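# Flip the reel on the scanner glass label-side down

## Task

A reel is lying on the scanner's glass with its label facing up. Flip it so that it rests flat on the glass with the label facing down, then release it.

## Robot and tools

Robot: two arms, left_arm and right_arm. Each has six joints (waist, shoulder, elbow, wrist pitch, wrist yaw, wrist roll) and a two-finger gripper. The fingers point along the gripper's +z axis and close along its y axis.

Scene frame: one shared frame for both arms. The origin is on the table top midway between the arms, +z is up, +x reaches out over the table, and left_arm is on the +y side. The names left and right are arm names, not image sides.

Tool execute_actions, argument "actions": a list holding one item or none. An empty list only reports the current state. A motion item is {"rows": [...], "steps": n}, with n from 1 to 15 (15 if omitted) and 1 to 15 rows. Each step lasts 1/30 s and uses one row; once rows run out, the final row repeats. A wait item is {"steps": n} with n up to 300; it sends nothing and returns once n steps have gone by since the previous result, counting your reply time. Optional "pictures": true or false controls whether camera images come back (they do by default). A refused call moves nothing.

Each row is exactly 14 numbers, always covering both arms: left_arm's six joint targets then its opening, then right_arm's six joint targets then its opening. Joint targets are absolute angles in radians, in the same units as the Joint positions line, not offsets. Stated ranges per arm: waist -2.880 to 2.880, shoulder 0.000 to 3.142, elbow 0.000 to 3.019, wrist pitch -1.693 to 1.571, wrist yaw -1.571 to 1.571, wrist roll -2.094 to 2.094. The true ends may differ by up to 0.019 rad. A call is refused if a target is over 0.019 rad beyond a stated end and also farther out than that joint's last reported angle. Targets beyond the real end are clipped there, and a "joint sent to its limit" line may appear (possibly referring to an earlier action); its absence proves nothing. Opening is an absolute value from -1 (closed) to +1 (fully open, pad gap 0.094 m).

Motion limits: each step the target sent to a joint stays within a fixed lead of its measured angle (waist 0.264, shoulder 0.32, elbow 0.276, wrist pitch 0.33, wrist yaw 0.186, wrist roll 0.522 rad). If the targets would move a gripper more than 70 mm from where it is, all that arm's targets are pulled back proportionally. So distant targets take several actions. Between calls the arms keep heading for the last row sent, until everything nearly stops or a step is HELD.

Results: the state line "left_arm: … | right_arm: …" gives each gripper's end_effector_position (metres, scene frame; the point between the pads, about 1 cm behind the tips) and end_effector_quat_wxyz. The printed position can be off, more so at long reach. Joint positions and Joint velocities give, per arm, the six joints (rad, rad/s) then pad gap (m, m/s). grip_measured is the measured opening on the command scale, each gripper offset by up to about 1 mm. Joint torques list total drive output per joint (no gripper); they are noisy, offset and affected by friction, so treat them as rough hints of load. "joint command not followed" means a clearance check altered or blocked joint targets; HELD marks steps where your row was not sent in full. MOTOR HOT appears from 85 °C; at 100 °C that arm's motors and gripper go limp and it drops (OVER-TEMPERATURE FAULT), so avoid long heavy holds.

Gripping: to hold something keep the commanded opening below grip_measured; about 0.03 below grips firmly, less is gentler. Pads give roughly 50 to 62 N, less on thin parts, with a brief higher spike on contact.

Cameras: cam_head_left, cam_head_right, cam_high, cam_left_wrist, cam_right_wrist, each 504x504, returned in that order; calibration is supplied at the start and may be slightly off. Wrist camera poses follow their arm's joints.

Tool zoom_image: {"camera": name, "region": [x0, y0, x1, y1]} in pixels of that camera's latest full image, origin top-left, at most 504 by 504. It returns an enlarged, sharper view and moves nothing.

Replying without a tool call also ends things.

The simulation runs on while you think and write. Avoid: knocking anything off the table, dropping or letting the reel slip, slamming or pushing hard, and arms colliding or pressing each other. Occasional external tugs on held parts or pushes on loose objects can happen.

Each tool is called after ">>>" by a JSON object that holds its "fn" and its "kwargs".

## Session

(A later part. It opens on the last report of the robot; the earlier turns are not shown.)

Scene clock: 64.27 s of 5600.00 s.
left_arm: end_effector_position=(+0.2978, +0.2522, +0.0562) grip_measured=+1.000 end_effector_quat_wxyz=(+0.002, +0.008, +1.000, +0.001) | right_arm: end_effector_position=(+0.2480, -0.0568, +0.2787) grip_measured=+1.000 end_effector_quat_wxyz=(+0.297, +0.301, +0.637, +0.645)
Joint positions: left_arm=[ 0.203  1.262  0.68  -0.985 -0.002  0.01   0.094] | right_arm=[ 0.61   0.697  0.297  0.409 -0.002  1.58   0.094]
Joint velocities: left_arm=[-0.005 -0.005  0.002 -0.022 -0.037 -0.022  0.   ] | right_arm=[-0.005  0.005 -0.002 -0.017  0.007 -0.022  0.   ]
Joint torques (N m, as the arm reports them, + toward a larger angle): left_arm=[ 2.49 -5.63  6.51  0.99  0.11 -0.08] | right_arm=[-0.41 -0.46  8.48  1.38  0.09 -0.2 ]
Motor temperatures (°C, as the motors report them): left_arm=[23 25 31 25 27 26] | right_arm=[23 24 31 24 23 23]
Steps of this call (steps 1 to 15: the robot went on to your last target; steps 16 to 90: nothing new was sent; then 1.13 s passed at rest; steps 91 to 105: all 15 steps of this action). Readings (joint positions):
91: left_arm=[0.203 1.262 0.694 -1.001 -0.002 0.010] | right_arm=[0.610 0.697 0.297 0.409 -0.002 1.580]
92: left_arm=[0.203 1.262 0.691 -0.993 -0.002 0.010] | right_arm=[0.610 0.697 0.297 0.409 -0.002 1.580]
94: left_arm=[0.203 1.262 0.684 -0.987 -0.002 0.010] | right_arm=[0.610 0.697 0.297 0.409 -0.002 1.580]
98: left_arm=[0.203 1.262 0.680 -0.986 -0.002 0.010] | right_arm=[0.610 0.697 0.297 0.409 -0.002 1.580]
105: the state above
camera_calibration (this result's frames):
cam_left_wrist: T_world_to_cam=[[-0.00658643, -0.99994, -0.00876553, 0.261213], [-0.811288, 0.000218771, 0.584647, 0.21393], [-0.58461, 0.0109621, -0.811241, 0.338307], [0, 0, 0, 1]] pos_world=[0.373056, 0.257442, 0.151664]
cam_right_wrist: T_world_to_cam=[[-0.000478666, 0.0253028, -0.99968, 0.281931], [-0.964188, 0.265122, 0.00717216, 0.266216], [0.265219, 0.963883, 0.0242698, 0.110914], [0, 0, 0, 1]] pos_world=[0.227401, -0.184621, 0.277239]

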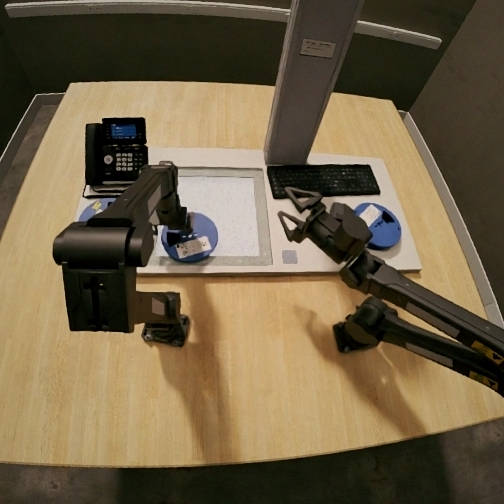

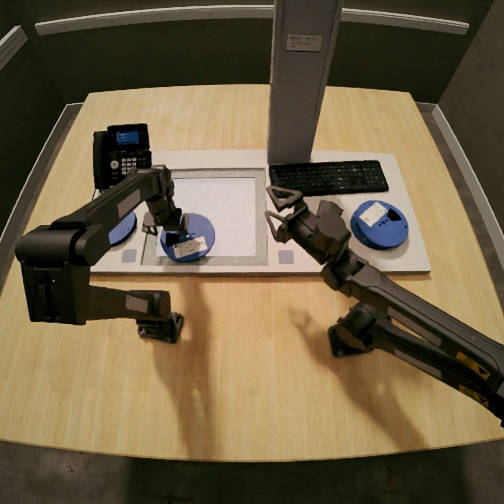

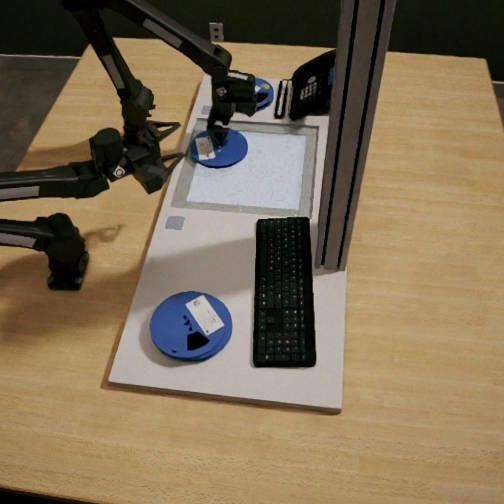

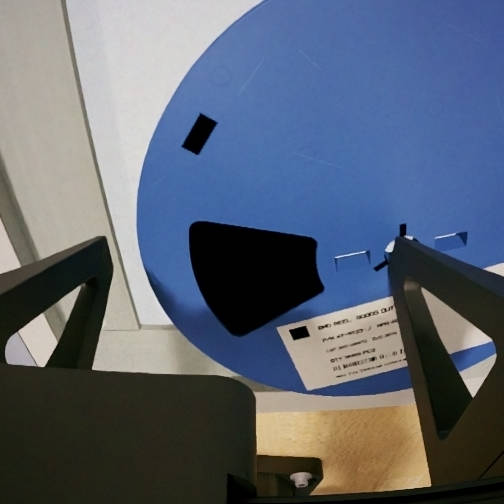

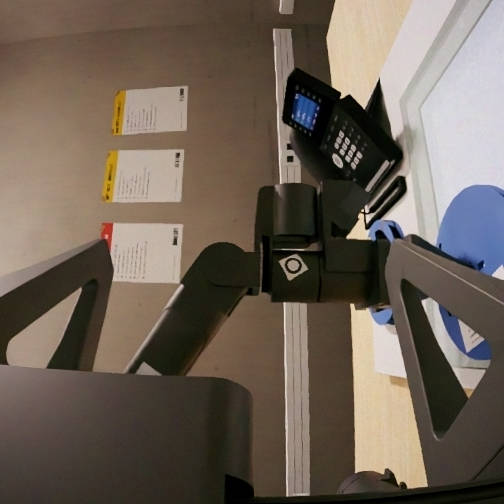

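>>> {"fn": "execute_actions", "kwargs": {"actions": [{"rows":[[0.19,1.278,0.65,-0.954,0,0,1,0.6,0.7,0.3,0.4,0,1.571,1]]}]}}

>>> {"fn": "zoom_image", "kwargs": {"camera": "cam_left_wrist", "region": [330, 180, 490, 320]}}

Scene clock: 67.23 s of 5600.00 s.
left_arm: end_effector_position=(+0.2989, +0.2513, +0.0544) grip_measured=+1.000 end_effector_quat_wxyz=(+0.008, +0.009, +1.000, +0.001) | right_arm: end_effector_position=(+0.2480, -0.0568, +0.2787) grip_measured=+1.000 end_effector_quat_wxyz=(+0.297, +0.301, +0.637, +0.645)
Joint positions: left_arm=[ 0.201  1.261  0.674 -0.968 -0.001  0.009  0.094] | right_arm=[ 0.61   0.697  0.297  0.409 -0.002  1.58   0.094]
Joint velocities: left_arm=[ 0.005 -0.015  0.002  0.002 -0.066 -0.022  0.   ] | right_arm=[ 0.015  0.005 -0.002 -0.002 -0.022 -0.007  0.   ]
Joint torques (N m, as the arm reports them, + toward a larger angle): left_arm=[ 1.46 -5.21  5.34  1.37  0.11 -0.08] | right_arm=[-0.29 -0.71  8.59  1.44  0.12 -0.2 ]
Motor temperatures (°C, as the motors report them): left_arm=[23 25 30 25 27 26] | right_arm=[23 24 31 24 23 23]
Steps of this call (steps 1 to 15: the robot went on to your last target; steps 16 to 74: nothing new was sent; steps 75 to 89: all 15 steps of this action). Readings (joint positions):
75: left_arm=[0.203 1.262 0.678 -0.979 -0.002 0.010] | right_arm=[0.610 0.697 0.297 0.409 -0.002 1.580]
76: left_arm=[0.202 1.262 0.674 -0.973 -0.002 0.009] | right_arm=[0.610 0.697 0.297 0.409 -0.002 1.580]
78: left_arm=[0.201 1.261 0.674 -0.969 -0.001 0.009] | right_arm=[0.610 0.697 0.297 0.409 -0.002 1.580]
82: left_arm=[0.201 1.261 0.674 -0.968 -0.001 0.009] | right_arm=[0.610 0.697 0.297 0.409 -0.002 1.580]
89: the state above
camera_calibration (this result's frames):
cam_left_wrist: T_world_to_cam=[[-0.00879302, -0.999929, -0.00800502, 0.2609], [-0.81748, 0.0025778, 0.575951, 0.217645], [-0.57589, 0.0116083, -0.817445, 0.33505], [0, 0, 0, 1]] pos_world=[0.373167, 0.256431, 0.150621]
cam_right_wrist: T_world_to_cam=[[-0.000478666, 0.0253028, -0.99968, 0.281931], [-0.964188, 0.265122, 0.00717216, 0.266216], [0.265219, 0.963883, 0.0242698, 0.110914], [0, 0, 0, 1]] pos_world=[0.227401, -0.184621, 0.277239]

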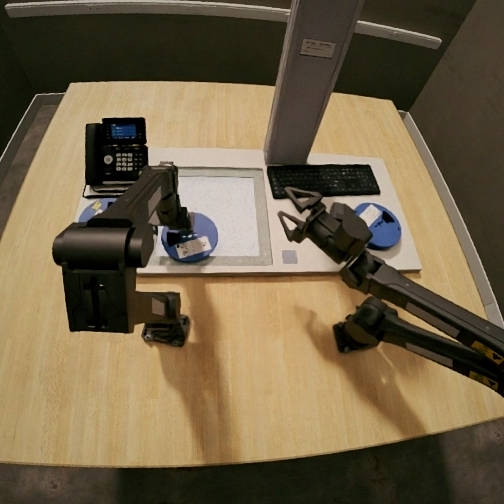

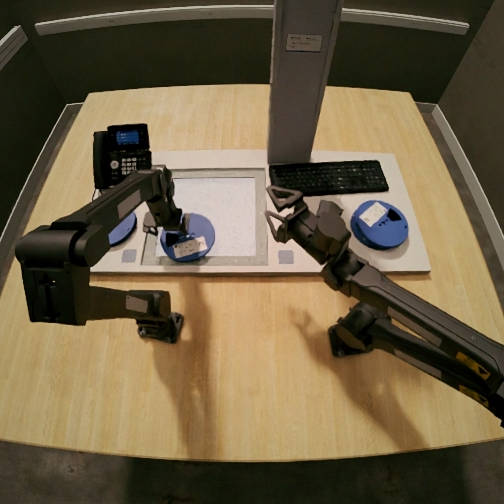

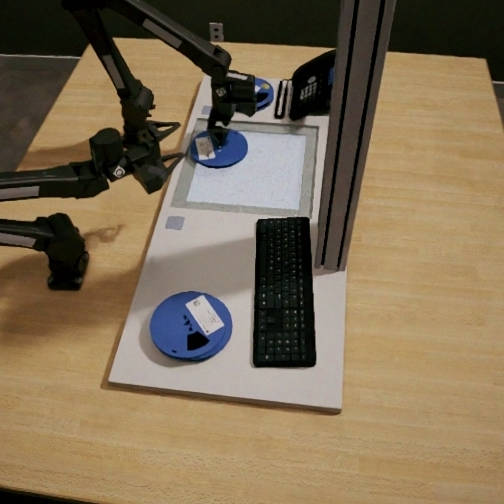

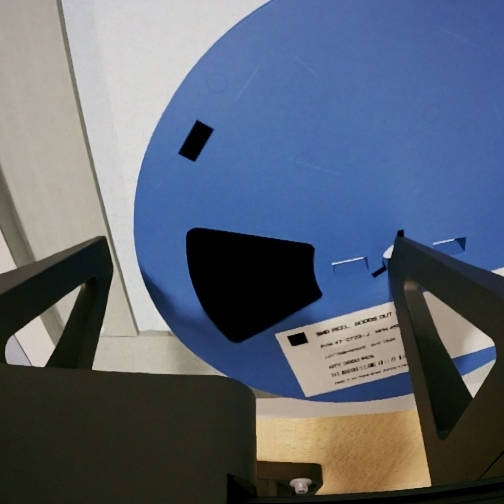

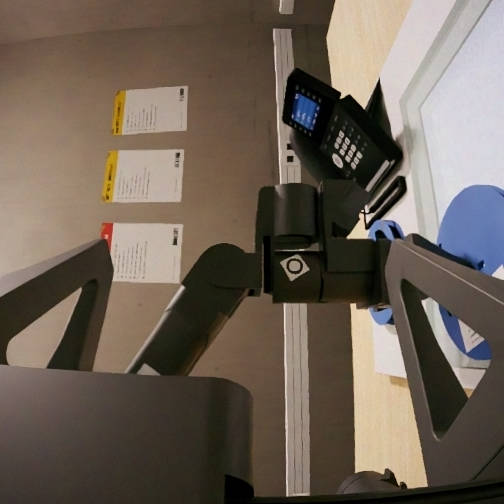

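Region (330, 180, 490, 320) of cam_left_wrist's 504x504 image, scaled by 3.150, with more detail than that image has; it fills the top 441 rows of this view, and the rest is white.

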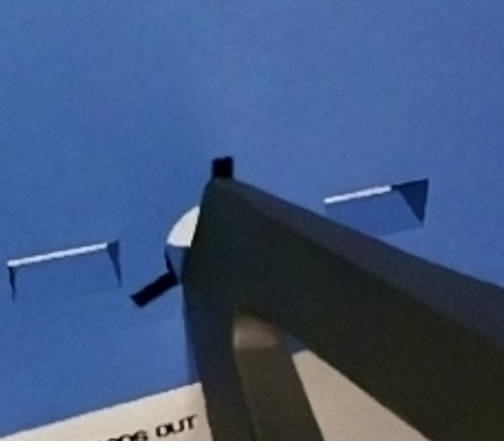

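>>> {"fn": "execute_actions", "kwargs": {"actions": [{"rows":[[0.201,1.25,0.69,-0.975,0,0,1,0.6,0.7,0.3,0.4,0,1.571,1],[0.201,1.25,0.69,-0.985,0,0,1,0.6,0.7,0.3,0.4,0,1.571,1],[0.201,1.25,0.69,-0.992,0,0,1,0.6,0.7,0.3,0.4,0,1.571,1]]}]}}

>>> {"fn": "zoom_image", "kwargs": {"camera": "cam_left_wrist", "region": [330, 180, 490, 320]}}

Scene clock: 70.73 s of 5600.00 s.
left_arm: end_effector_position=(+0.2953, +0.2513, +0.0559) grip_measured=+1.000 end_effector_quat_wxyz=(+0.002, +0.009, +1.000, +0.001) | right_arm: end_effector_position=(+0.2480, -0.0568, +0.2787) grip_measured=+1.000 end_effector_quat_wxyz=(+0.297, +0.301, +0.637, +0.645)
Joint positions: left_arm=[ 0.201  1.256  0.674 -0.985 -0.001  0.009  0.094] | right_arm=[ 0.61   0.697  0.297  0.409 -0.002  1.58   0.094]
Joint velocities: left_arm=[ 0.005 -0.005  0.012 -0.027 -0.037 -0.007  0.   ] | right_arm=[-0.015 -0.005  0.002  0.007 -0.066  0.022  0.   ]
Joint torques (N m, as the arm reports them, + toward a larger angle): left_arm=[ 2.82 -6.27  8.63  0.21  0.09 -0.05] | right_arm=[-0.32 -0.73  8.65  1.38  0.1  -0.2 ]
Motor temperatures (°C, as the motors report them): left_arm=[23 25 30 25 27 26] | right_arm=[23 24 31 24 23 23]
Steps of this call (steps 1 to 15: the robot went on to your last target; steps 16 to 90: nothing new was sent; steps 91 to 105: all 15 steps of this action). Readings (joint positions):
91: left_arm=[0.201 1.260 0.674 -0.969 -0.001 0.009] | right_arm=[0.610 0.697 0.297 0.409 -0.002 1.580]
92: left_arm=[0.201 1.258 0.674 -0.971 -0.001 0.009] | right_arm=[0.610 0.697 0.297 0.409 -0.002 1.580]
94: left_arm=[0.201 1.257 0.674 -0.979 -0.001 0.009] | right_arm=[0.610 0.697 0.297 0.409 -0.002 1.580]
98: left_arm=[0.201 1.256 0.674 -0.984 -0.001 0.009] | right_arm=[0.610 0.697 0.297 0.409 -0.002 1.580]
105: the state above
camera_calibration (this result's frames):
cam_left_wrist: T_world_to_cam=[[-0.00849705, -0.999932, -0.00799929, 0.260824], [-0.811283, 0.00221689, 0.584649, 0.211609], [-0.584592, 0.0114575, -0.811247, 0.336466], [0, 0, 0, 1]] pos_world=[0.370587, 0.256482, 0.151326]
cam_right_wrist: T_world_to_cam=[[-0.000478666, 0.0253028, -0.99968, 0.281931], [-0.964188, 0.265122, 0.00717216, 0.266216], [0.265219, 0.963883, 0.0242698, 0.110914], [0, 0, 0, 1]] pos_world=[0.227401, -0.184621, 0.277239]

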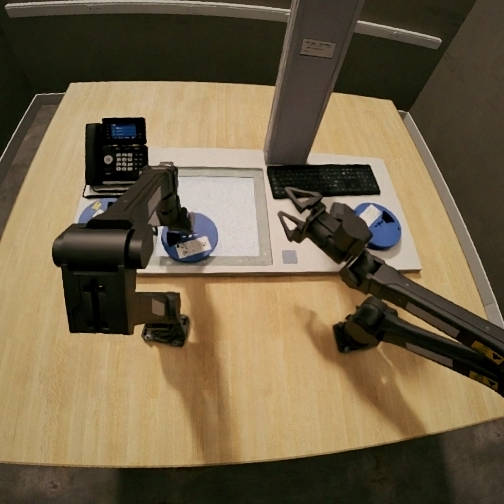

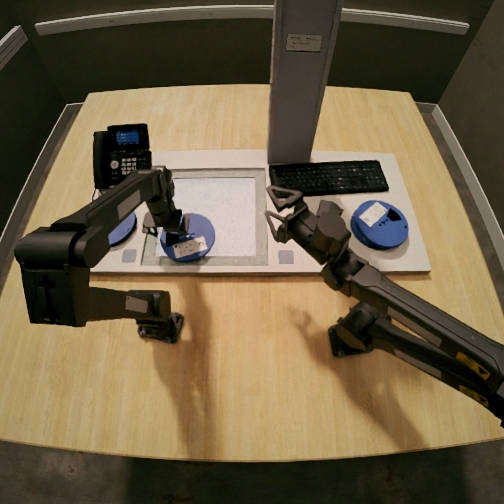

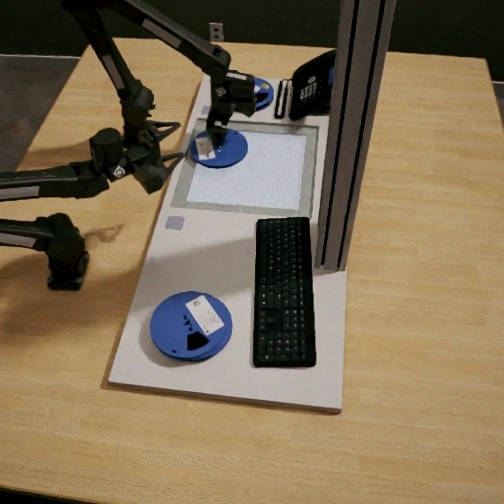

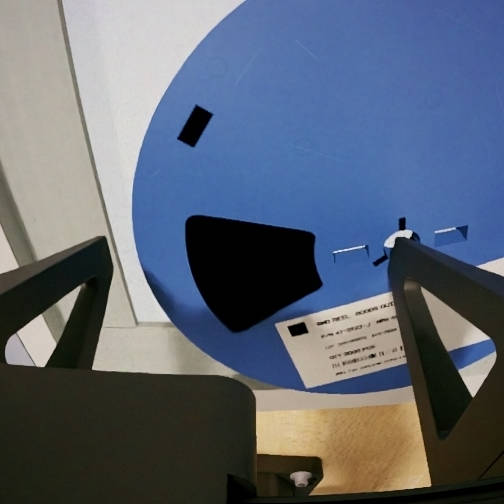

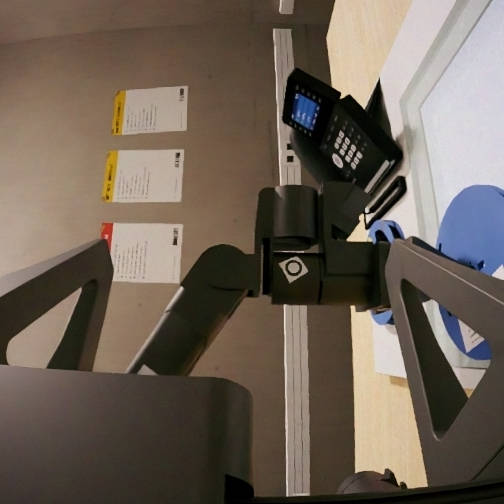

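Region (330, 180, 490, 320) of cam_left_wrist's 504x504 image, scaled by 3.150, with more detail than that image has; it fills the top 441 rows of this view, and the rest is white.

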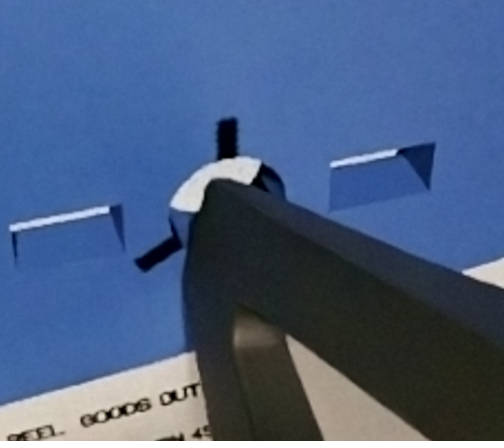

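>>> {"fn": "execute_actions", "kwargs": {"actions": [{"rows":[[0.201,1.275,0.66,-0.975,0,0,1,0.6,0.7,0.3,0.4,0,1.571,1],[0.201,1.28,0.655,-0.975,0,0,1,0.6,0.7,0.3,0.4,0,1.571,1],[0.201,1.28,0.655,-0.975,0,0,1,0.6,0.7,0.3,0.4,0,1.571,1],[0.19,1.28,0.65,-0.975,0,0,1,0.6,0.7,0.3,0.4,0,1.571,1],[0.17,1.28,0.65,-0.975,0,0,1,0.6,0.7,0.3,0.4,0,1.571,1],[0.14,1.28,0.65,-0.975,0,0,1,0.6,0.7,0.3,0.4,0,1.571,1],[0.11,1.28,0.65,-0.975,0,0,1,0.6,0.7,0.3,0.4,0,1.571,1],[0.08,1.28,0.65,-0.975,0,0,1,0.6,0.7,0.3,0.4,0,1.571,1],[0.04,1.28,0.65,-0.975,0,0,1,0.6,0.7,0.3,0.4,0,1.571,1],[0.0,1.28,0.65,-0.975,0,0,1,0.6,0.7,0.3,0.4,0,1.571,1],[-0.04,1.28,0.65,-0.975,0,0,1,0.6,0.7,0.3,0.4,0,1.571,1],[-0.08,1.28,0.65,-0.975,0,0,1,0.6,0.7,0.3,0.4,0,1.571,1],[-0.12,1.28,0.65,-0.975,0,0,1,0.6,0.7,0.3,0.4,0,1.571,1],[-0.16,1.28,0.65,-0.975,0,0,1,0.6,0.7,0.3,0.4,0,1.571,1],[-0.19,1.28,0.65,-0.975,0,0,1,0.6,0.7,0.3,0.4,0,1.571,1]]}], "pictures": false}}

>>> {"fn": "execute_actions", "kwargs": {"actions": [{"steps":15}]}}

Scene clock: 89.73 s of 5600.00 s.
left_arm: end_effector_position=(+0.2812, +0.1620, +0.0544) grip_measured=+1.000 end_effector_quat_wxyz=(+0.004, +0.163, +0.987, +0.003) | right_arm: end_effector_position=(+0.2480, -0.0568, +0.2787) grip_measured=+1.000 end_effector_quat_wxyz=(+0.297, +0.301, +0.637, +0.645)
Joint positions: left_arm=[-0.117  1.259  0.672 -0.976 -0.008  0.002  0.094] | right_arm=[ 0.61   0.697  0.297  0.409 -0.002  1.58   0.094]
Joint velocities: left_arm=[-1.236 -0.005  0.007  0.032  0.037  0.022  0.   ] | right_arm=[-0.005 -0.015 -0.007 -0.007 -0.007 -0.037  0.   ]
Joint torques (N m, as the arm reports them, + toward a larger angle): left_arm=[ 3.38 -5.36  5.39  0.67  0.41  0.05] | right_arm=[-0.4  -0.79  8.56  1.43  0.1  -0.19]
Motor temperatures (°C, as the motors report them): left_arm=[23 25 30 25 27 26] | right_arm=[23 24 31 24 23 23]
Steps of this call (steps 1 to 15: the robot went on to your last target; steps 16 to 90: nothing new was sent; then 15.50 s passed at rest; steps 91 to 105: all 15 steps of this action). Readings (joint positions):
91: left_arm=[0.201 1.256 0.674 -0.984 -0.001 0.009] | right_arm=[0.610 0.697 0.297 0.409 -0.002 1.580]
92: left_arm=[0.201 1.258 0.674 -0.984 -0.001 0.009] | right_arm=[0.610 0.697 0.297 0.409 -0.002 1.580]
94: left_arm=[0.201 1.261 0.672 -0.982 -0.000 0.008] | right_arm=[0.610 0.697 0.297 0.409 -0.002 1.580]
98: left_arm=[0.159 1.260 0.672 -0.981 -0.007 0.007] | right_arm=[0.610 0.697 0.297 0.409 -0.002 1.580]
105: the state above

Scene clock: 90.23 s of 5600.00 s.
left_arm: end_effector_position=(+0.2721, +0.1381, +0.0542) grip_measured=+1.000 end_effector_quat_wxyz=(+0.004, +0.203, +0.979, -0.003) | right_arm: end_effector_position=(+0.2480, -0.0568, +0.2787) grip_measured=+1.000 end_effector_quat_wxyz=(+0.297, +0.301, +0.637, +0.645)
Joint positions: left_arm=[-0.198  1.259  0.672 -0.975  0.003  0.001  0.094] | right_arm=[ 0.61   0.697  0.297  0.409 -0.002  1.58   0.094]
Joint velocities: left_arm=[-0.005 -0.005  0.012 -0.022  0.007 -0.022  0.   ] | right_arm=[-0.015  0.005  0.002  0.012 -0.007  0.081  0.   ]
Joint torques (N m, as the arm reports them, + toward a larger angle): left_arm=[ 2.99 -5.37  5.56  0.6  -0.11  0.04] | right_arm=[-0.37 -0.58  8.55  1.38  0.1  -0.18]
Motor temperatures (°C, as the motors report them): left_arm=[23 25 30 25 27 26] | right_arm=[23 24 31 24 23 23]
Steps of this call (steps 1 to 15: the robot went on to your last target). Readings (joint positions):
1: left_arm=[-0.154 1.259 0.672 -0.975 -0.005 0.001] | right_arm=[0.610 0.697 0.297 0.409 -0.002 1.580]
2: left_arm=[-0.181 1.259 0.672 -0.975 -0.002 0.001] | right_arm=[0.610 0.697 0.297 0.409 -0.002 1.580]
4: left_arm=[-0.202 1.259 0.672 -0.975 -0.001 0.001] | right_arm=[0.610 0.697 0.297 0.409 -0.002 1.580]
8: left_arm=[-0.199 1.259 0.672 -0.975 0.003 0.001] | right_arm=[0.610 0.697 0.297 0.409 -0.002 1.580]
15: the state above
camera_calibration (this result's frames):
cam_left_wrist: T_world_to_cam=[[-0.389323, -0.921095, -0.00335971, 0.239837], [-0.750059, 0.314909, 0.581587, 0.134389], [-0.534639, 0.228945, -0.813477, 0.279415], [0, 0, 0, 1]] pos_world=[0.34356, 0.114622, 0.149945]
cam_right_wrist: T_world_to_cam=[[-0.000478666, 0.0253028, -0.99968, 0.281931], [-0.964188, 0.265122, 0.00717216, 0.266216], [0.265219, 0.963883, 0.0242698, 0.110914], [0, 0, 0, 1]] pos_world=[0.227401, -0.184621, 0.277239]

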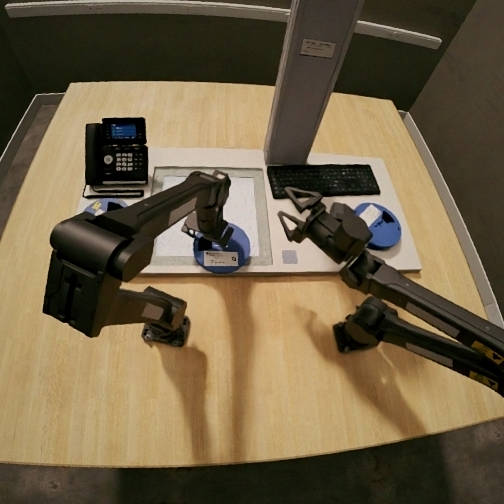

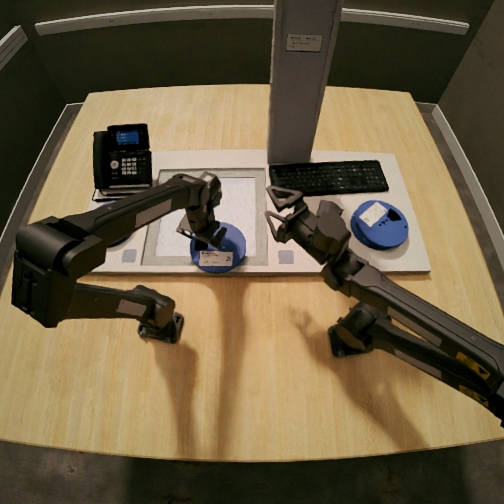

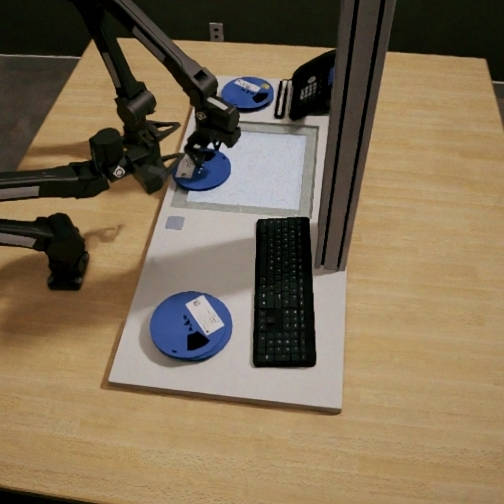

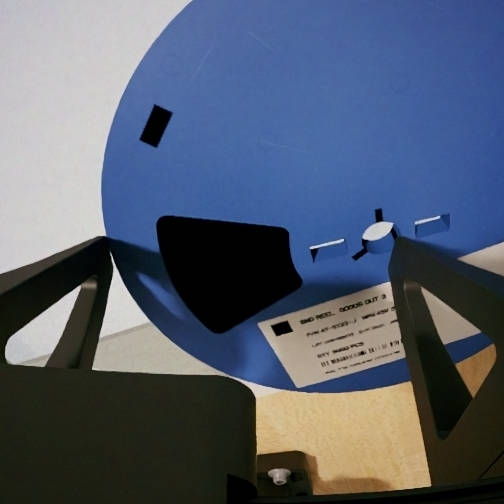

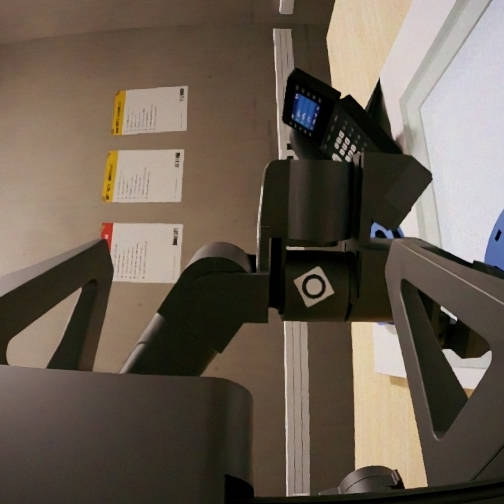

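>>> {"fn": "execute_actions", "kwargs": {"actions": [{"rows":[[-0.198,1.265,0.64,-0.98,0,0,1,0.6,0.7,0.3,0.4,0,1.571,1],[-0.198,1.255,0.633,-0.982,0,0,1,0.6,0.7,0.3,0.4,0,1.571,1],[-0.198,1.245,0.626,-0.984,0,0,1,0.6,0.7,0.3,0.4,0,1.571,1],[-0.198,1.235,0.619,-0.986,0,0,1,0.6,0.7,0.3,0.4,0,1.571,1],[-0.198,1.225,0.612,-0.988,0,0,1,0.6,0.7,0.3,0.4,0,1.571,1],[-0.198,1.215,0.605,-0.99,0,0,1,0.6,0.7,0.3,0.4,0,1.571,1],[-0.198,1.205,0.598,-0.992,0,0,1,0.6,0.7,0.3,0.4,0,1.571,1],[-0.198,1.195,0.591,-0.994,0,0,1,0.6,0.7,0.3,0.4,0,1.571,1],[-0.198,1.185,0.584,-0.996,0,0,1,0.6,0.7,0.3,0.4,0,1.571,1],[-0.198,1.175,0.577,-0.998,0,0,1,0.6,0.7,0.3,0.4,0,1.571,1],[-0.198,1.165,0.57,-1.0,0,0,1,0.6,0.7,0.3,0.4,0,1.571,1],[-0.198,1.155,0.563,-1.002,0,0,1,0.6,0.7,0.3,0.4,0,1.571,1],[-0.198,1.145,0.556,-1.004,0,0,1,0.6,0.7,0.3,0.4,0,1.571,1],[-0.198,1.135,0.549,-1.006,0,0,1,0.6,0.7,0.3,0.4,0,1.571,1],[-0.198,1.13,0.545,-1.008,0,0,1,0.6,0.7,0.3,0.4,0,1.571,1]]}], "pictures": false}}

>>> {"fn": "execute_actions", "kwargs": {"actions": [{"steps":10}]}}

Scene clock: 97.80 s of 5600.00 s.
left_arm: end_effector_position=(+0.2370, +0.1531, +0.0535) grip_measured=+1.000 end_effector_quat_wxyz=(+0.008, +0.203, +0.979, -0.004) | right_arm: end_effector_position=(+0.2480, -0.0568, +0.2787) grip_measured=+1.000 end_effector_quat_wxyz=(+0.297, +0.301, +0.637, +0.645)
Joint positions: left_arm=[-0.198  1.138  0.576 -0.992  0.004  0.001  0.094] | right_arm=[ 0.61   0.697  0.297  0.409 -0.002  1.58   0.094]
Joint velocities: left_arm=[-0.005 -0.259 -0.178 -0.071  0.007 -0.022  0.   ] | right_arm=[ 0.005 -0.005  0.007 -0.002  0.007  0.022  0.   ]
Joint torques (N m, as the arm reports them, + toward a larger angle): left_arm=[ 2.39 -4.87  5.67 -0.07 -0.17  0.  ] | right_arm=[-0.11 -0.51  8.62  1.37  0.12 -0.18]
Motor temperatures (°C, as the motors report them): left_arm=[23 25 30 25 27 26] | right_arm=[23 24 31 24 23 23]
Steps of this call (steps 1 to 15: the robot went on to your last target; steps 16 to 90: nothing new was sent; then 4.07 s passed at rest; steps 91 to 105: all 15 steps of this action). Readings (joint positions):
91: left_arm=[-0.198 1.259 0.671 -0.975 0.004 0.001] | right_arm=[0.610 0.697 0.297 0.409 -0.002 1.580]
92: left_arm=[-0.198 1.258 0.669 -0.975 0.004 0.001] | right_arm=[0.610 0.697 0.297 0.409 -0.002 1.580]
94: left_arm=[-0.198 1.247 0.661 -0.975 0.004 0.001] | right_arm=[0.610 0.697 0.297 0.409 -0.002 1.580]
98: left_arm=[-0.198 1.207 0.629 -0.978 0.004 0.001] | right_arm=[0.610 0.697 0.297 0.409 -0.002 1.580]
105: the state above

Scene clock: 98.13 s of 5600.00 s.
left_arm: end_effector_position=(+0.2321, +0.1552, +0.0534) grip_measured=+1.000 end_effector_quat_wxyz=(+0.007, +0.203, +0.979, -0.004) | right_arm: end_effector_position=(+0.2480, -0.0568, +0.2787) grip_measured=+1.000 end_effector_quat_wxyz=(+0.297, +0.301, +0.637, +0.645)
Joint positions: left_arm=[-0.198  1.122  0.565 -0.998  0.004  0.001  0.094] | right_arm=[ 0.61   0.697  0.297  0.409 -0.002  1.58   0.094]
Joint velocities: left_arm=[ 0.005  0.005 -0.007 -0.007 -0.066 -0.022  0.   ] | right_arm=[ 0.005 -0.015  0.007 -0.002  0.007 -0.022  0.   ]
Joint torques (N m, as the arm reports them, + toward a larger angle): left_arm=[ 2.53 -4.11  5.85  0.13 -0.12 -0.01] | right_arm=[-0.31 -0.43  8.62  1.34  0.1  -0.2 ]
Motor temperatures (°C, as the motors report them): left_arm=[23 25 30 25 27 26] | right_arm=[23 24 31 24 23 23]
Steps of this call (steps 1 to 10: the robot went on to your last target). Readings (joint positions):
1: left_arm=[-0.198 1.131 0.571 -0.995 0.004 0.001] | right_arm=[0.610 0.697 0.297 0.409 -0.002 1.580]
2: left_arm=[-0.198 1.125 0.567 -0.996 0.004 0.001] | right_arm=[0.610 0.697 0.297 0.409 -0.002 1.580]
4: left_arm=[-0.198 1.122 0.565 -0.998 0.004 0.001] | right_arm=[0.610 0.697 0.297 0.409 -0.002 1.580]
8: left_arm=[-0.198 1.122 0.565 -0.998 0.004 0.001] | right_arm=[0.610 0.697 0.297 0.409 -0.002 1.580]
10: the state above
camera_calibration (this result's frames):
cam_left_wrist: T_world_to_cam=[[-0.389312, -0.921102, -0.00254185, 0.239988], [-0.753732, 0.316983, 0.575682, 0.100318], [-0.529456, 0.226036, -0.81767, 0.252831], [0, 0, 0, 1]] pos_world=[0.302906, 0.132106, 0.149591]
cam_right_wrist: T_world_to_cam=[[-0.000478666, 0.0253028, -0.99968, 0.281931], [-0.964188, 0.265122, 0.00717216, 0.266216], [0.265219, 0.963883, 0.0242698, 0.110914], [0, 0, 0, 1]] pos_world=[0.227401, -0.184621, 0.277239]

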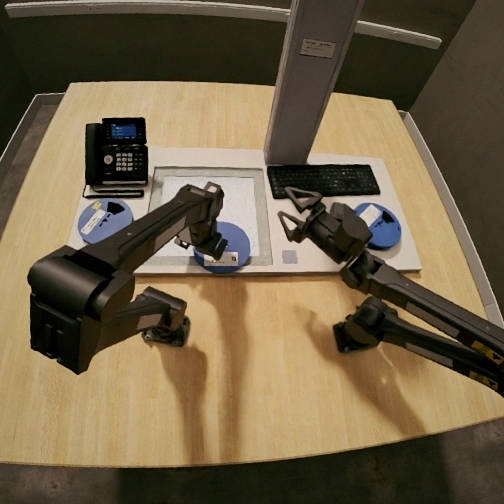

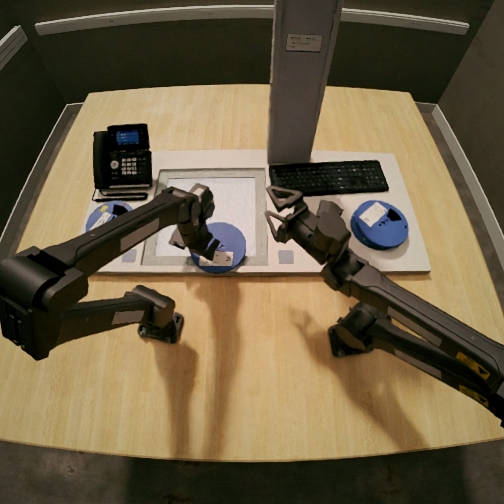

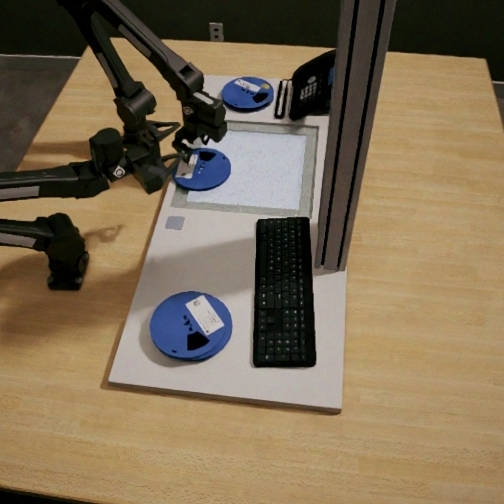

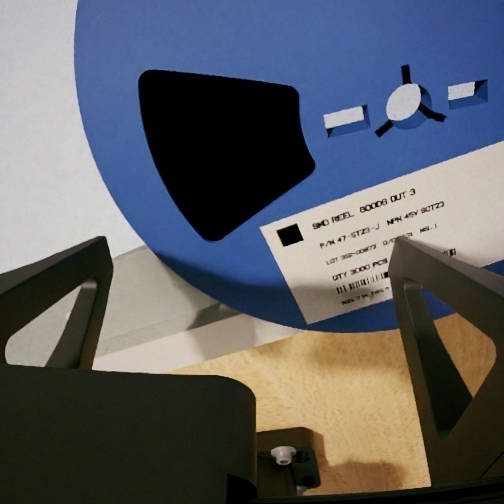

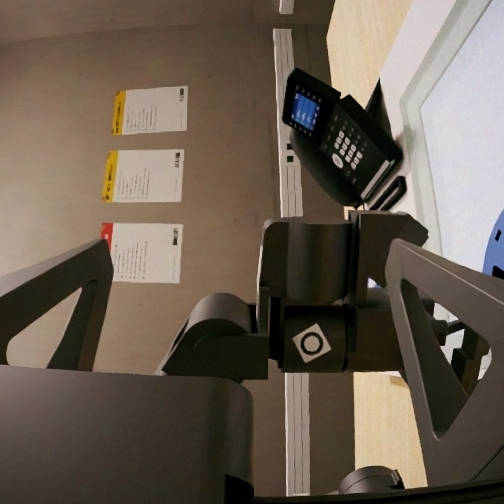

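>>> {"fn": "execute_actions", "kwargs": {"actions": [{"rows":[[-0.2,1.11,0.65,-1.05,0,-0.05,1,0.7,0.7,0.27,0.3,0.5,1.7,-0.1],[-0.2,1.11,0.65,-1.06,0,-0.1,1,0.7,0.7,0.27,0.3,1.02,1.8,-0.1],[-0.2,1.13,0.68,-1.07,0,-0.15,1,0.8,0.7,0.27,0.3,1.02,1.9,-0.1],[-0.21,1.17,0.72,-1.08,0,-0.2,1,0.9,0.7,0.27,0.3,1.02,2.0,-0.1],[-0.21,1.21,0.76,-1.08,0,-0.25,1,1.0,0.7,0.27,0.3,1.02,2.08,-0.1],[-0.217,1.25,0.8,-1.08,0,-0.3,1,1.1,0.7,0.27,0.3,1.02,2.08,-0.1],[-0.217,1.29,0.83,-1.07,0,-0.35,1,1.2,0.7,0.27,0.3,1.02,2.08,-0.1],[-0.217,1.33,0.86,-1.07,0,-0.4,1,1.3,0.7,0.27,0.3,1.02,2.08,-0.1],[-0.217,1.37,0.89,-1.06,0,-0.44,1,1.4,0.7,0.27,0.3,1.02,2.08,-0.1],[-0.217,1.41,0.92,-1.05,0,-0.44,1,1.517,0.7,0.27,0.3,1.02,2.08,-0.1],[-0.222,1.458,0.955,-1.04,0,-0.44,1,1.517,0.7,0.27,0.3,1.02,2.08,-0.1]]}], "pictures": false}}

>>> {"fn": "execute_actions", "kwargs": {"actions": [{"steps":20}], "pictures": false}}

>>> {"fn": "execute_actions", "kwargs": {"actions": [{"rows":[[-0.222,1.51,0.885,-0.95,0,-0.44,1,1.517,1.4,0.27,0.55,1.02,2.08,-0.1]]}], "pictures": false}}

>>> {"fn": "execute_actions", "kwargs": {"actions": [{"steps":20}]}}

Scene clock: 126.30 s of 5600.00 s.
left_arm: end_effector_position=(+0.3538, +0.0962, +0.0751) grip_measured=+1.000 end_effector_quat_wxyz=(+0.002, +0.020, +1.000, -0.002) | right_arm: end_effector_position=(+0.0899, +0.0011, +0.2528) grip_measured=-0.098 end_effector_quat_wxyz=(+0.194, +0.450, +0.570, +0.659)
Joint positions: left_arm=[-0.215  1.47   0.94  -1.036  0.002 -0.385  0.094] | right_arm=[1.547 0.697 0.278 0.315 1.012 2.041 0.042]
Joint velocities: left_arm=[-0.005  0.259  0.007  0.002 -0.051 -0.3    0.   ] | right_arm=[-0.015 -0.015 -0.002  0.007  0.066  0.154  0.001]
Joint torques (N m, as the arm reports them, + toward a larger angle): left_arm=[  2.23 -11.57   9.18   0.52  -0.1   -0.08] | right_arm=[-2.97  0.06  7.27  0.83  0.37  0.09]
Motor temperatures (°C, as the motors report them): left_arm=[23 25 29 25 27 26] | right_arm=[23 24 32 24 23 23]
Steps of this call (steps 1 to 30: the robot went on to your last target; steps 31 to 90: nothing new was sent; then 24.67 s passed at rest; steps 91 to 105: all 15 steps of this action). Readings (joint positions):
91: left_arm=[-0.198 1.122 0.570 -1.008 0.003 -0.005] | right_arm=[0.622 0.697 0.296 0.392 0.091 1.597]
92: left_arm=[-0.198 1.121 0.577 -1.025 0.003 -0.020] | right_arm=[0.642 0.697 0.296 0.367 0.196 1.631]
94: left_arm=[-0.199 1.125 0.606 -1.056 0.002 -0.070] | right_arm=[0.727 0.697 0.286 0.333 0.409 1.738]
98: left_arm=[-0.207 1.229 0.749 -1.077 0.002 -0.218] | right_arm=[1.083 0.697 0.278 0.315 0.823 1.933]
105: the state above

Scene clock: 126.97 s of 5600.00 s.
left_arm: end_effector_position=(+0.3538, +0.0959, +0.0785) grip_measured=+1.000 end_effector_quat_wxyz=(+0.005, -0.002, +1.000, -0.003) | right_arm: end_effector_position=(+0.0965, -0.0024, +0.2528) grip_measured=-0.098 end_effector_quat_wxyz=(+0.194, +0.465, +0.558, +0.660)
Joint positions: left_arm=[-0.216  1.461  0.94  -1.038  0.002 -0.43   0.094] | right_arm=[1.526 0.697 0.278 0.315 1.018 2.069 0.042]
Joint velocities: left_arm=[-0.005 -0.005 -0.002  0.012  0.037  0.051  0.   ] | right_arm=[-0.015  0.015 -0.012 -0.017 -0.022 -0.037  0.   ]
Joint torques (N m, as the arm reports them, + toward a larger angle): left_arm=[  1.17 -10.74   9.13   0.48  -0.09  -0.06] | right_arm=[-0.13 -0.4   7.36  0.89  0.19 -0.01]
Motor temperatures (°C, as the motors report them): left_arm=[23 25 30 25 27 26] | right_arm=[23 24 32 24 23 23]
Steps of this call (steps 1 to 20: the robot went on to your last target). Readings (joint positions):
1: left_arm=[-0.215 1.476 0.940 -1.037 0.002 -0.394] | right_arm=[1.544 0.697 0.278 0.315 1.015 2.047]
2: left_arm=[-0.216 1.479 0.940 -1.038 0.002 -0.402] | right_arm=[1.538 0.697 0.278 0.315 1.016 2.052]
4: left_arm=[-0.216 1.473 0.940 -1.038 0.002 -0.412] | right_arm=[1.529 0.697 0.278 0.315 1.018 2.058]
8: left_arm=[-0.216 1.462 0.940 -1.038 0.002 -0.423] | right_arm=[1.526 0.697 0.278 0.315 1.018 2.064]
20: the state above

Scene clock: 127.47 s of 5600.00 s.
left_arm: end_effector_position=(+0.3490, +0.0979, +0.0463) grip_measured=+1.000 end_effector_quat_wxyz=(-0.001, -0.003, +1.000, -0.000) | right_arm: end_effector_position=(+0.0956, +0.0295, +0.0672) grip_measured=-0.098 end_effector_quat_wxyz=(+0.315, +0.392, +0.709, +0.495)
Joint positions: left_arm=[-0.216  1.507  0.891 -0.957  0.002 -0.431  0.094] | right_arm=[1.525 1.427 0.267 0.525 1.018 2.07  0.042]
Joint velocities: left_arm=[-0.005 -0.015 -0.017 -0.027  0.007  0.007  0.   ] | right_arm=[-0.015 -0.357  0.007  0.022 -0.022 -0.051  0.   ]
Joint torques (N m, as the arm reports them, + toward a larger angle): left_arm=[  2.14 -10.17   6.69   1.03  -0.07  -0.08] | right_arm=[-0.41 -6.55  4.15  2.04  0.46  0.03]
Motor temperatures (°C, as the motors report them): left_arm=[23 25 30 25 27 26] | right_arm=[23 24 32 24 23 23]
Steps of this call (steps 1 to 15: all 15 steps of this action). Readings (joint positions):
1: left_arm=[-0.216 1.462 0.933 -1.021 0.002 -0.430] | right_arm=[1.526 0.723 0.276 0.361 1.023 2.069]
2: left_arm=[-0.216 1.464 0.924 -0.994 0.002 -0.430] | right_arm=[1.525 0.788 0.276 0.435 1.024 2.069]
4: left_arm=[-0.216 1.478 0.907 -0.969 0.002 -0.430] | right_arm=[1.525 0.969 0.280 0.510 1.022 2.069]
8: left_arm=[-0.216 1.506 0.892 -0.961 0.002 -0.430] | right_arm=[1.525 1.346 0.280 0.523 1.018 2.069]
15: the state above

Scene clock: 128.13 s of 5600.00 s.
left_arm: end_effector_position=(+0.3490, +0.0979, +0.0463) grip_measured=+1.000 end_effector_quat_wxyz=(-0.001, -0.003, +1.000, -0.000) | right_arm: end_effector_position=(+0.0955, +0.0310, +0.0741) grip_measured=-0.098 end_effector_quat_wxyz=(+0.310, +0.396, +0.703, +0.504)
Joint positions: left_arm=[-0.216  1.507  0.891 -0.957  0.002 -0.431  0.094] | right_arm=[1.525 1.405 0.267 0.528 1.018 2.07  0.042]
Joint velocities: left_arm=[-0.005  0.005 -0.007 -0.017  0.037  0.037  0.   ] | right_arm=[ 0.005 -0.015 -0.017 -0.007 -0.051 -0.037  0.   ]
Joint torques (N m, as the arm reports them, + toward a larger angle): left_arm=[ 1.82 -9.88  6.64  0.97 -0.07 -0.03] | right_arm=[-0.23 -6.26  4.21  1.91  0.48  0.02]
Motor temperatures (°C, as the motors report them): left_arm=[23 25 30 25 27 26] | right_arm=[23 24 32 24 23 23]
Steps of this call (steps 1 to 20: the robot went on to your last target). Readings (joint positions):
1: left_arm=[-0.216 1.507 0.891 -0.957 0.002 -0.431] | right_arm=[1.525 1.417 0.267 0.525 1.018 2.070]
2: left_arm=[-0.216 1.507 0.891 -0.957 0.002 -0.431] | right_arm=[1.525 1.410 0.267 0.526 1.018 2.070]
4: left_arm=[-0.216 1.507 0.891 -0.957 0.002 -0.431] | right_arm=[1.525 1.405 0.267 0.528 1.018 2.070]
8: left_arm=[-0.216 1.507 0.891 -0.957 0.002 -0.431] | right_arm=[1.525 1.405 0.267 0.528 1.018 2.070]
20: the state above
camera_calibration (this result's frames):
cam_left_wrist: T_world_to_cam=[[0.0147214, -0.999871, -0.00638473, 0.0995818], [-0.807053, -0.0156517, 0.590271, 0.261126], [-0.590295, -0.00353682, -0.80718, 0.365104], [0, 0, 0, 1]] pos_world=[0.424796, 0.104947, 0.141206]
cam_right_wrist: T_world_to_cam=[[-0.243084, -0.167031, -0.955516, 0.100969], [-0.880595, 0.451085, 0.145171, 0.0734389], [0.40677, 0.876712, -0.256738, 0.081623], [0, 0, 0, 1]] pos_world=[0.0560121, -0.0878221, 0.106772]

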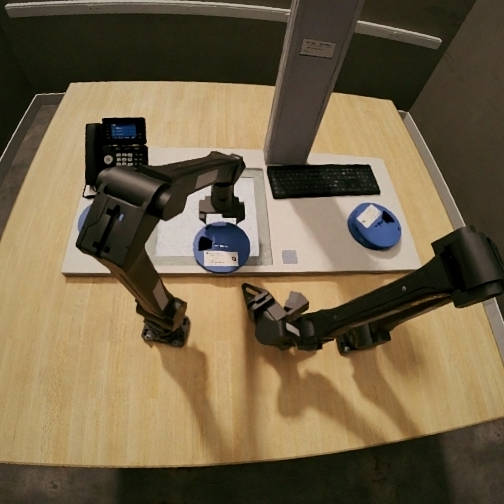

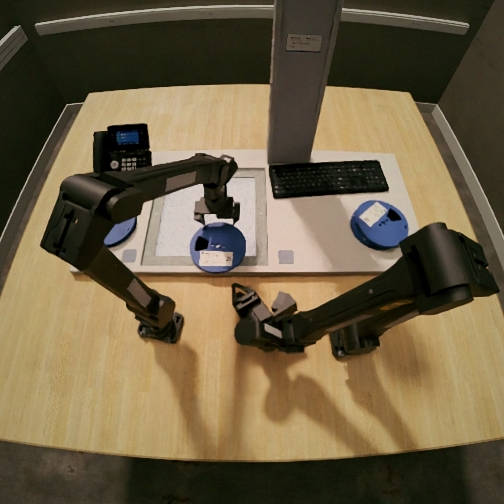

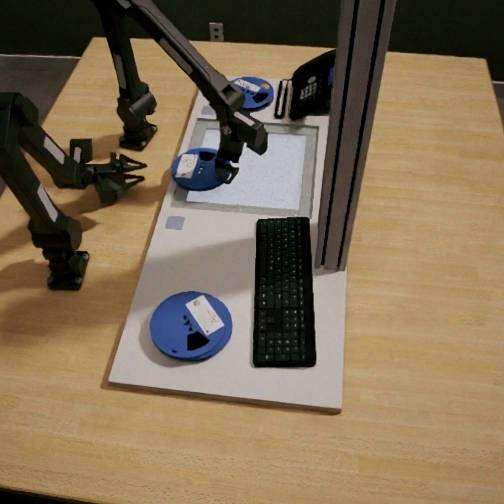

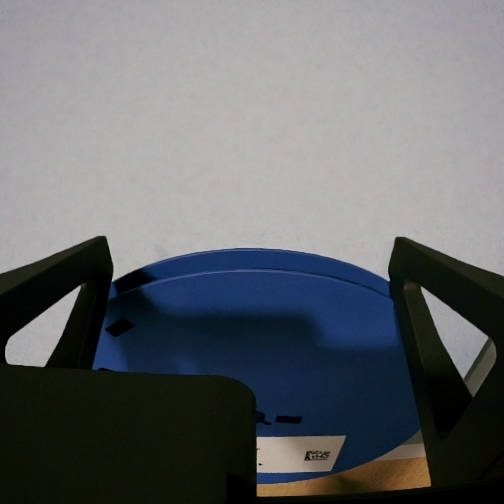

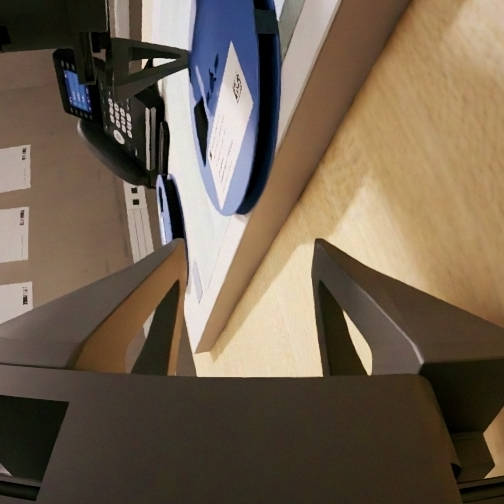

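>>> {"fn": "execute_actions", "kwargs": {"actions": [{"rows":[[-0.227,1.492,0.873,-0.95,0,-0.44,1,1.515,1.42,0.27,0.57,1.02,2.08,-0.1],[-0.232,1.483,0.864,-0.95,0,-0.445,1,1.515,1.435,0.27,0.585,1.02,2.08,-0.1],[-0.237,1.474,0.855,-0.95,0,-0.45,1,1.515,1.45,0.27,0.6,1.02,2.08,-0.1],[-0.242,1.465,0.846,-0.95,0,-0.455,1,1.51,1.465,0.27,0.615,1.02,2.08,-0.1],[-0.247,1.457,0.836,-0.95,0,-0.46,1,1.51,1.48,0.27,0.63,1.02,2.08,-0.1],[-0.252,1.448,0.827,-0.95,0,-0.465,1,1.51,1.495,0.27,0.645,1.02,2.08,-0.1],[-0.257,1.44,0.818,-0.95,0,-0.47,1,1.51,1.51,0.27,0.66,1.02,2.08,-0.1],[-0.262,1.431,0.809,-0.95,0,-0.475,1,1.51,1.525,0.27,0.675,1.02,2.08,-0.1],[-0.267,1.422,0.8,-0.95,0,-0.48,1,1.51,1.54,0.27,0.69,1.02,2.08,-0.1],[-0.272,1.414,0.79,-0.95,0,-0.485,1,1.51,1.555,0.27,0.705,1.02,2.08,-0.1],[-0.277,1.405,0.781,-0.95,0,-0.49,1,1.51,1.57,0.27,0.72,1.02,2.08,-0.1],[-0.282,1.396,0.772,-0.95,0,-0.495,1,1.51,1.585,0.27,0.735,1.02,2.08,-0.1],[-0.287,1.388,0.763,-0.95,0,-0.5,1,1.51,1.6,0.27,0.75,1.02,2.08,-0.1],[-0.292,1.379,0.754,-0.95,0,-0.505,1,1.51,1.615,0.27,0.765,1.02,2.08,-0.1],[-0.296,1.372,0.746,-0.95,0,-0.51,1,1.51,1.625,0.27,0.775,1.02,2.08,-0.1]]}], "pictures": false}}

>>> {"fn": "execute_actions", "kwargs": {"actions": [{"steps":15}]}}

Scene clock: 136.03 s of 5600.00 s.
left_arm: end_effector_position=(+0.2995, +0.0965, +0.0493) grip_measured=+1.000 end_effector_quat_wxyz=(+0.002, +0.005, +1.000, -0.001) | right_arm: end_effector_position=(+0.0966, +0.0356, +0.0439) grip_measured=-0.098 end_effector_quat_wxyz=(+0.309, +0.399, +0.700, +0.506)
Joint positions: left_arm=[-0.282  1.389  0.774 -0.953  0.    -0.481  0.094] | right_arm=[1.521 1.593 0.267 0.725 1.018 2.07  0.042]
Joint velocities: left_arm=[-0.142 -0.239 -0.237 -0.027 -0.022 -0.154  0.   ] | right_arm=[-0.005  0.386 -0.007  0.398 -0.037 -0.022 -0.   ]
Joint torques (N m, as the arm reports them, + toward a larger angle): left_arm=[ 2.26 -7.76  6.18  0.77 -0.13 -0.02] | right_arm=[-0.34 -5.85  3.18  1.76  0.46  0.03]
Motor temperatures (°C, as the motors report them): left_arm=[23 26 30 25 27 26] | right_arm=[23 24 30 24 23 23]
Steps of this call (steps 1 to 15: the robot went on to your last target; steps 16 to 90: nothing new was sent; then 4.40 s passed at rest; steps 91 to 105: all 15 steps of this action). Readings (joint positions):
91: left_arm=[-0.217 1.507 0.891 -0.957 0.002 -0.431] | right_arm=[1.525 1.406 0.267 0.531 1.018 2.070]
92: left_arm=[-0.217 1.504 0.888 -0.956 0.002 -0.432] | right_arm=[1.525 1.407 0.267 0.539 1.018 2.070]
94: left_arm=[-0.223 1.493 0.876 -0.953 0.001 -0.436] | right_arm=[1.525 1.421 0.267 0.566 1.018 2.070]
98: left_arm=[-0.244 1.453 0.838 -0.953 0.000 -0.449] | right_arm=[1.521 1.481 0.267 0.623 1.018 2.070]
105: the state above

Scene clock: 136.53 s of 5600.00 s.
left_arm: end_effector_position=(+0.2924, +0.0969, +0.0492) grip_measured=+1.000 end_effector_quat_wxyz=(+0.002, +0.002, +1.000, -0.001) | right_arm: end_effector_position=(+0.0966, +0.0356, +0.0392) grip_measured=-0.098 end_effector_quat_wxyz=(+0.309, +0.398, +0.700, +0.506)
Joint positions: left_arm=[-0.291  1.372  0.758 -0.953  0.    -0.497  0.094] | right_arm=[1.521 1.62  0.267 0.75  1.018 2.07  0.042]
Joint velocities: left_arm=[ 0.005 -0.015 -0.002 -0.017 -0.007 -0.081  0.   ] | right_arm=[-0.015 -0.005 -0.007 -0.017 -0.022  0.022 -0.001]
Joint torques (N m, as the arm reports them, + toward a larger angle): left_arm=[ 2.52 -8.17  6.34  0.72 -0.04 -0.11] | right_arm=[-0.24 -6.42  2.86  1.96  0.46  0.03]
Motor temperatures (°C, as the motors report them): left_arm=[23 26 30 25 27 26] | right_arm=[23 24 30 24 23 23]
Steps of this call (steps 1 to 15: the robot went on to your last target). Readings (joint positions):
1: left_arm=[-0.286 1.381 0.767 -0.953 0.000 -0.485] | right_arm=[1.521 1.605 0.267 0.735 1.018 2.070]
2: left_arm=[-0.289 1.376 0.762 -0.953 0.000 -0.488] | right_arm=[1.521 1.613 0.267 0.741 1.018 2.070]
4: left_arm=[-0.291 1.372 0.758 -0.953 0.000 -0.492] | right_arm=[1.521 1.620 0.267 0.745 1.018 2.070]
8: left_arm=[-0.291 1.372 0.758 -0.953 0.000 -0.496] | right_arm=[1.521 1.620 0.267 0.750 1.018 2.070]
15: the state above
camera_calibration (this result's frames):
cam_left_wrist: T_world_to_cam=[[0.00522121, -0.999974, -0.00493327, 0.102153], [-0.810728, -0.007121, 0.58538, 0.214229], [-0.5854, 0.000943144, -0.810744, 0.33234], [0, 0, 0, 1]] pos_world=[0.3677, 0.103363, 0.144541]
cam_right_wrist: T_world_to_cam=[[-0.243991, -0.158448, -0.956746, 0.068527], [-0.878826, 0.453263, 0.149055, 0.0769951], [0.41004, 0.877181, -0.24984, 0.0676789], [0, 0, 0, 1]] pos_world=[0.0566342, -0.0834077, 0.0709954]

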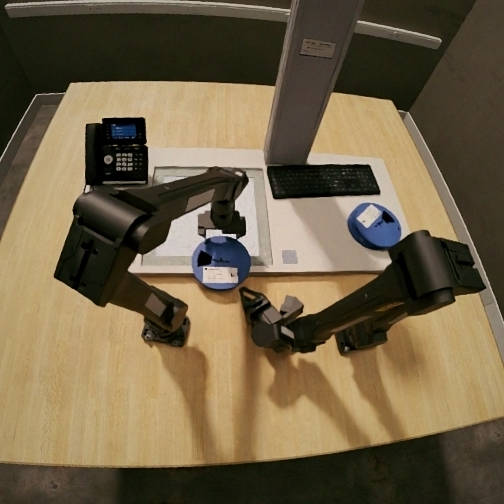

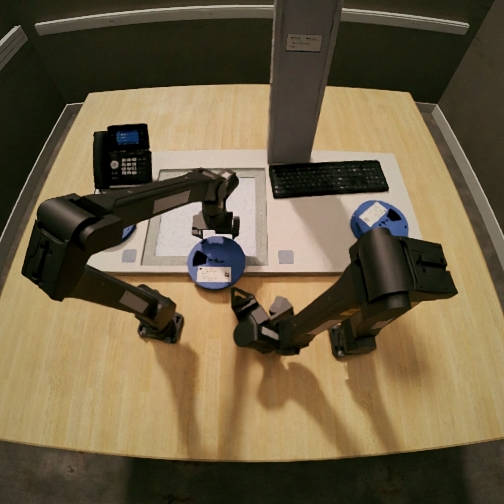

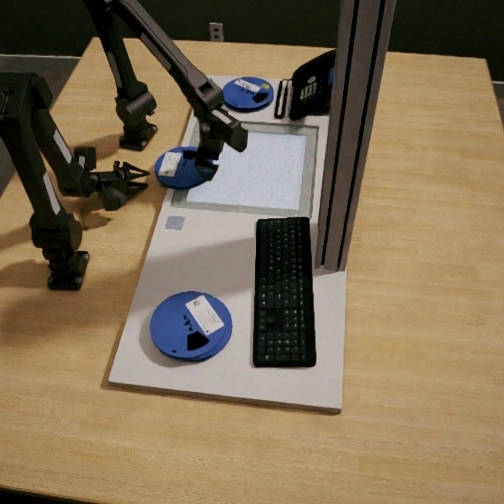

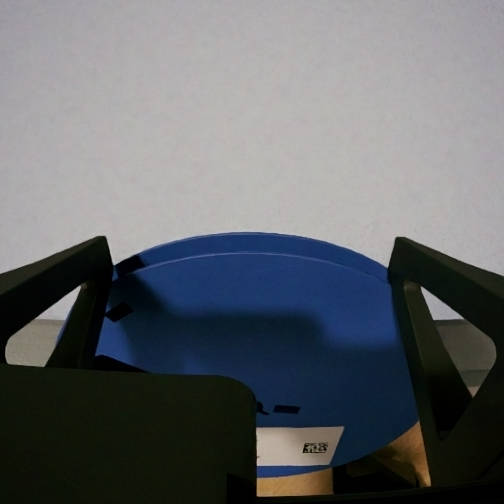

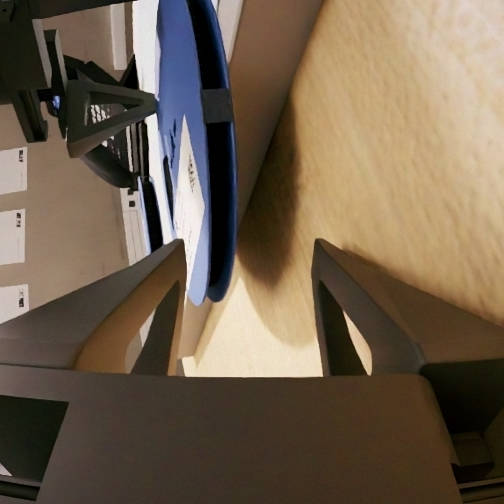

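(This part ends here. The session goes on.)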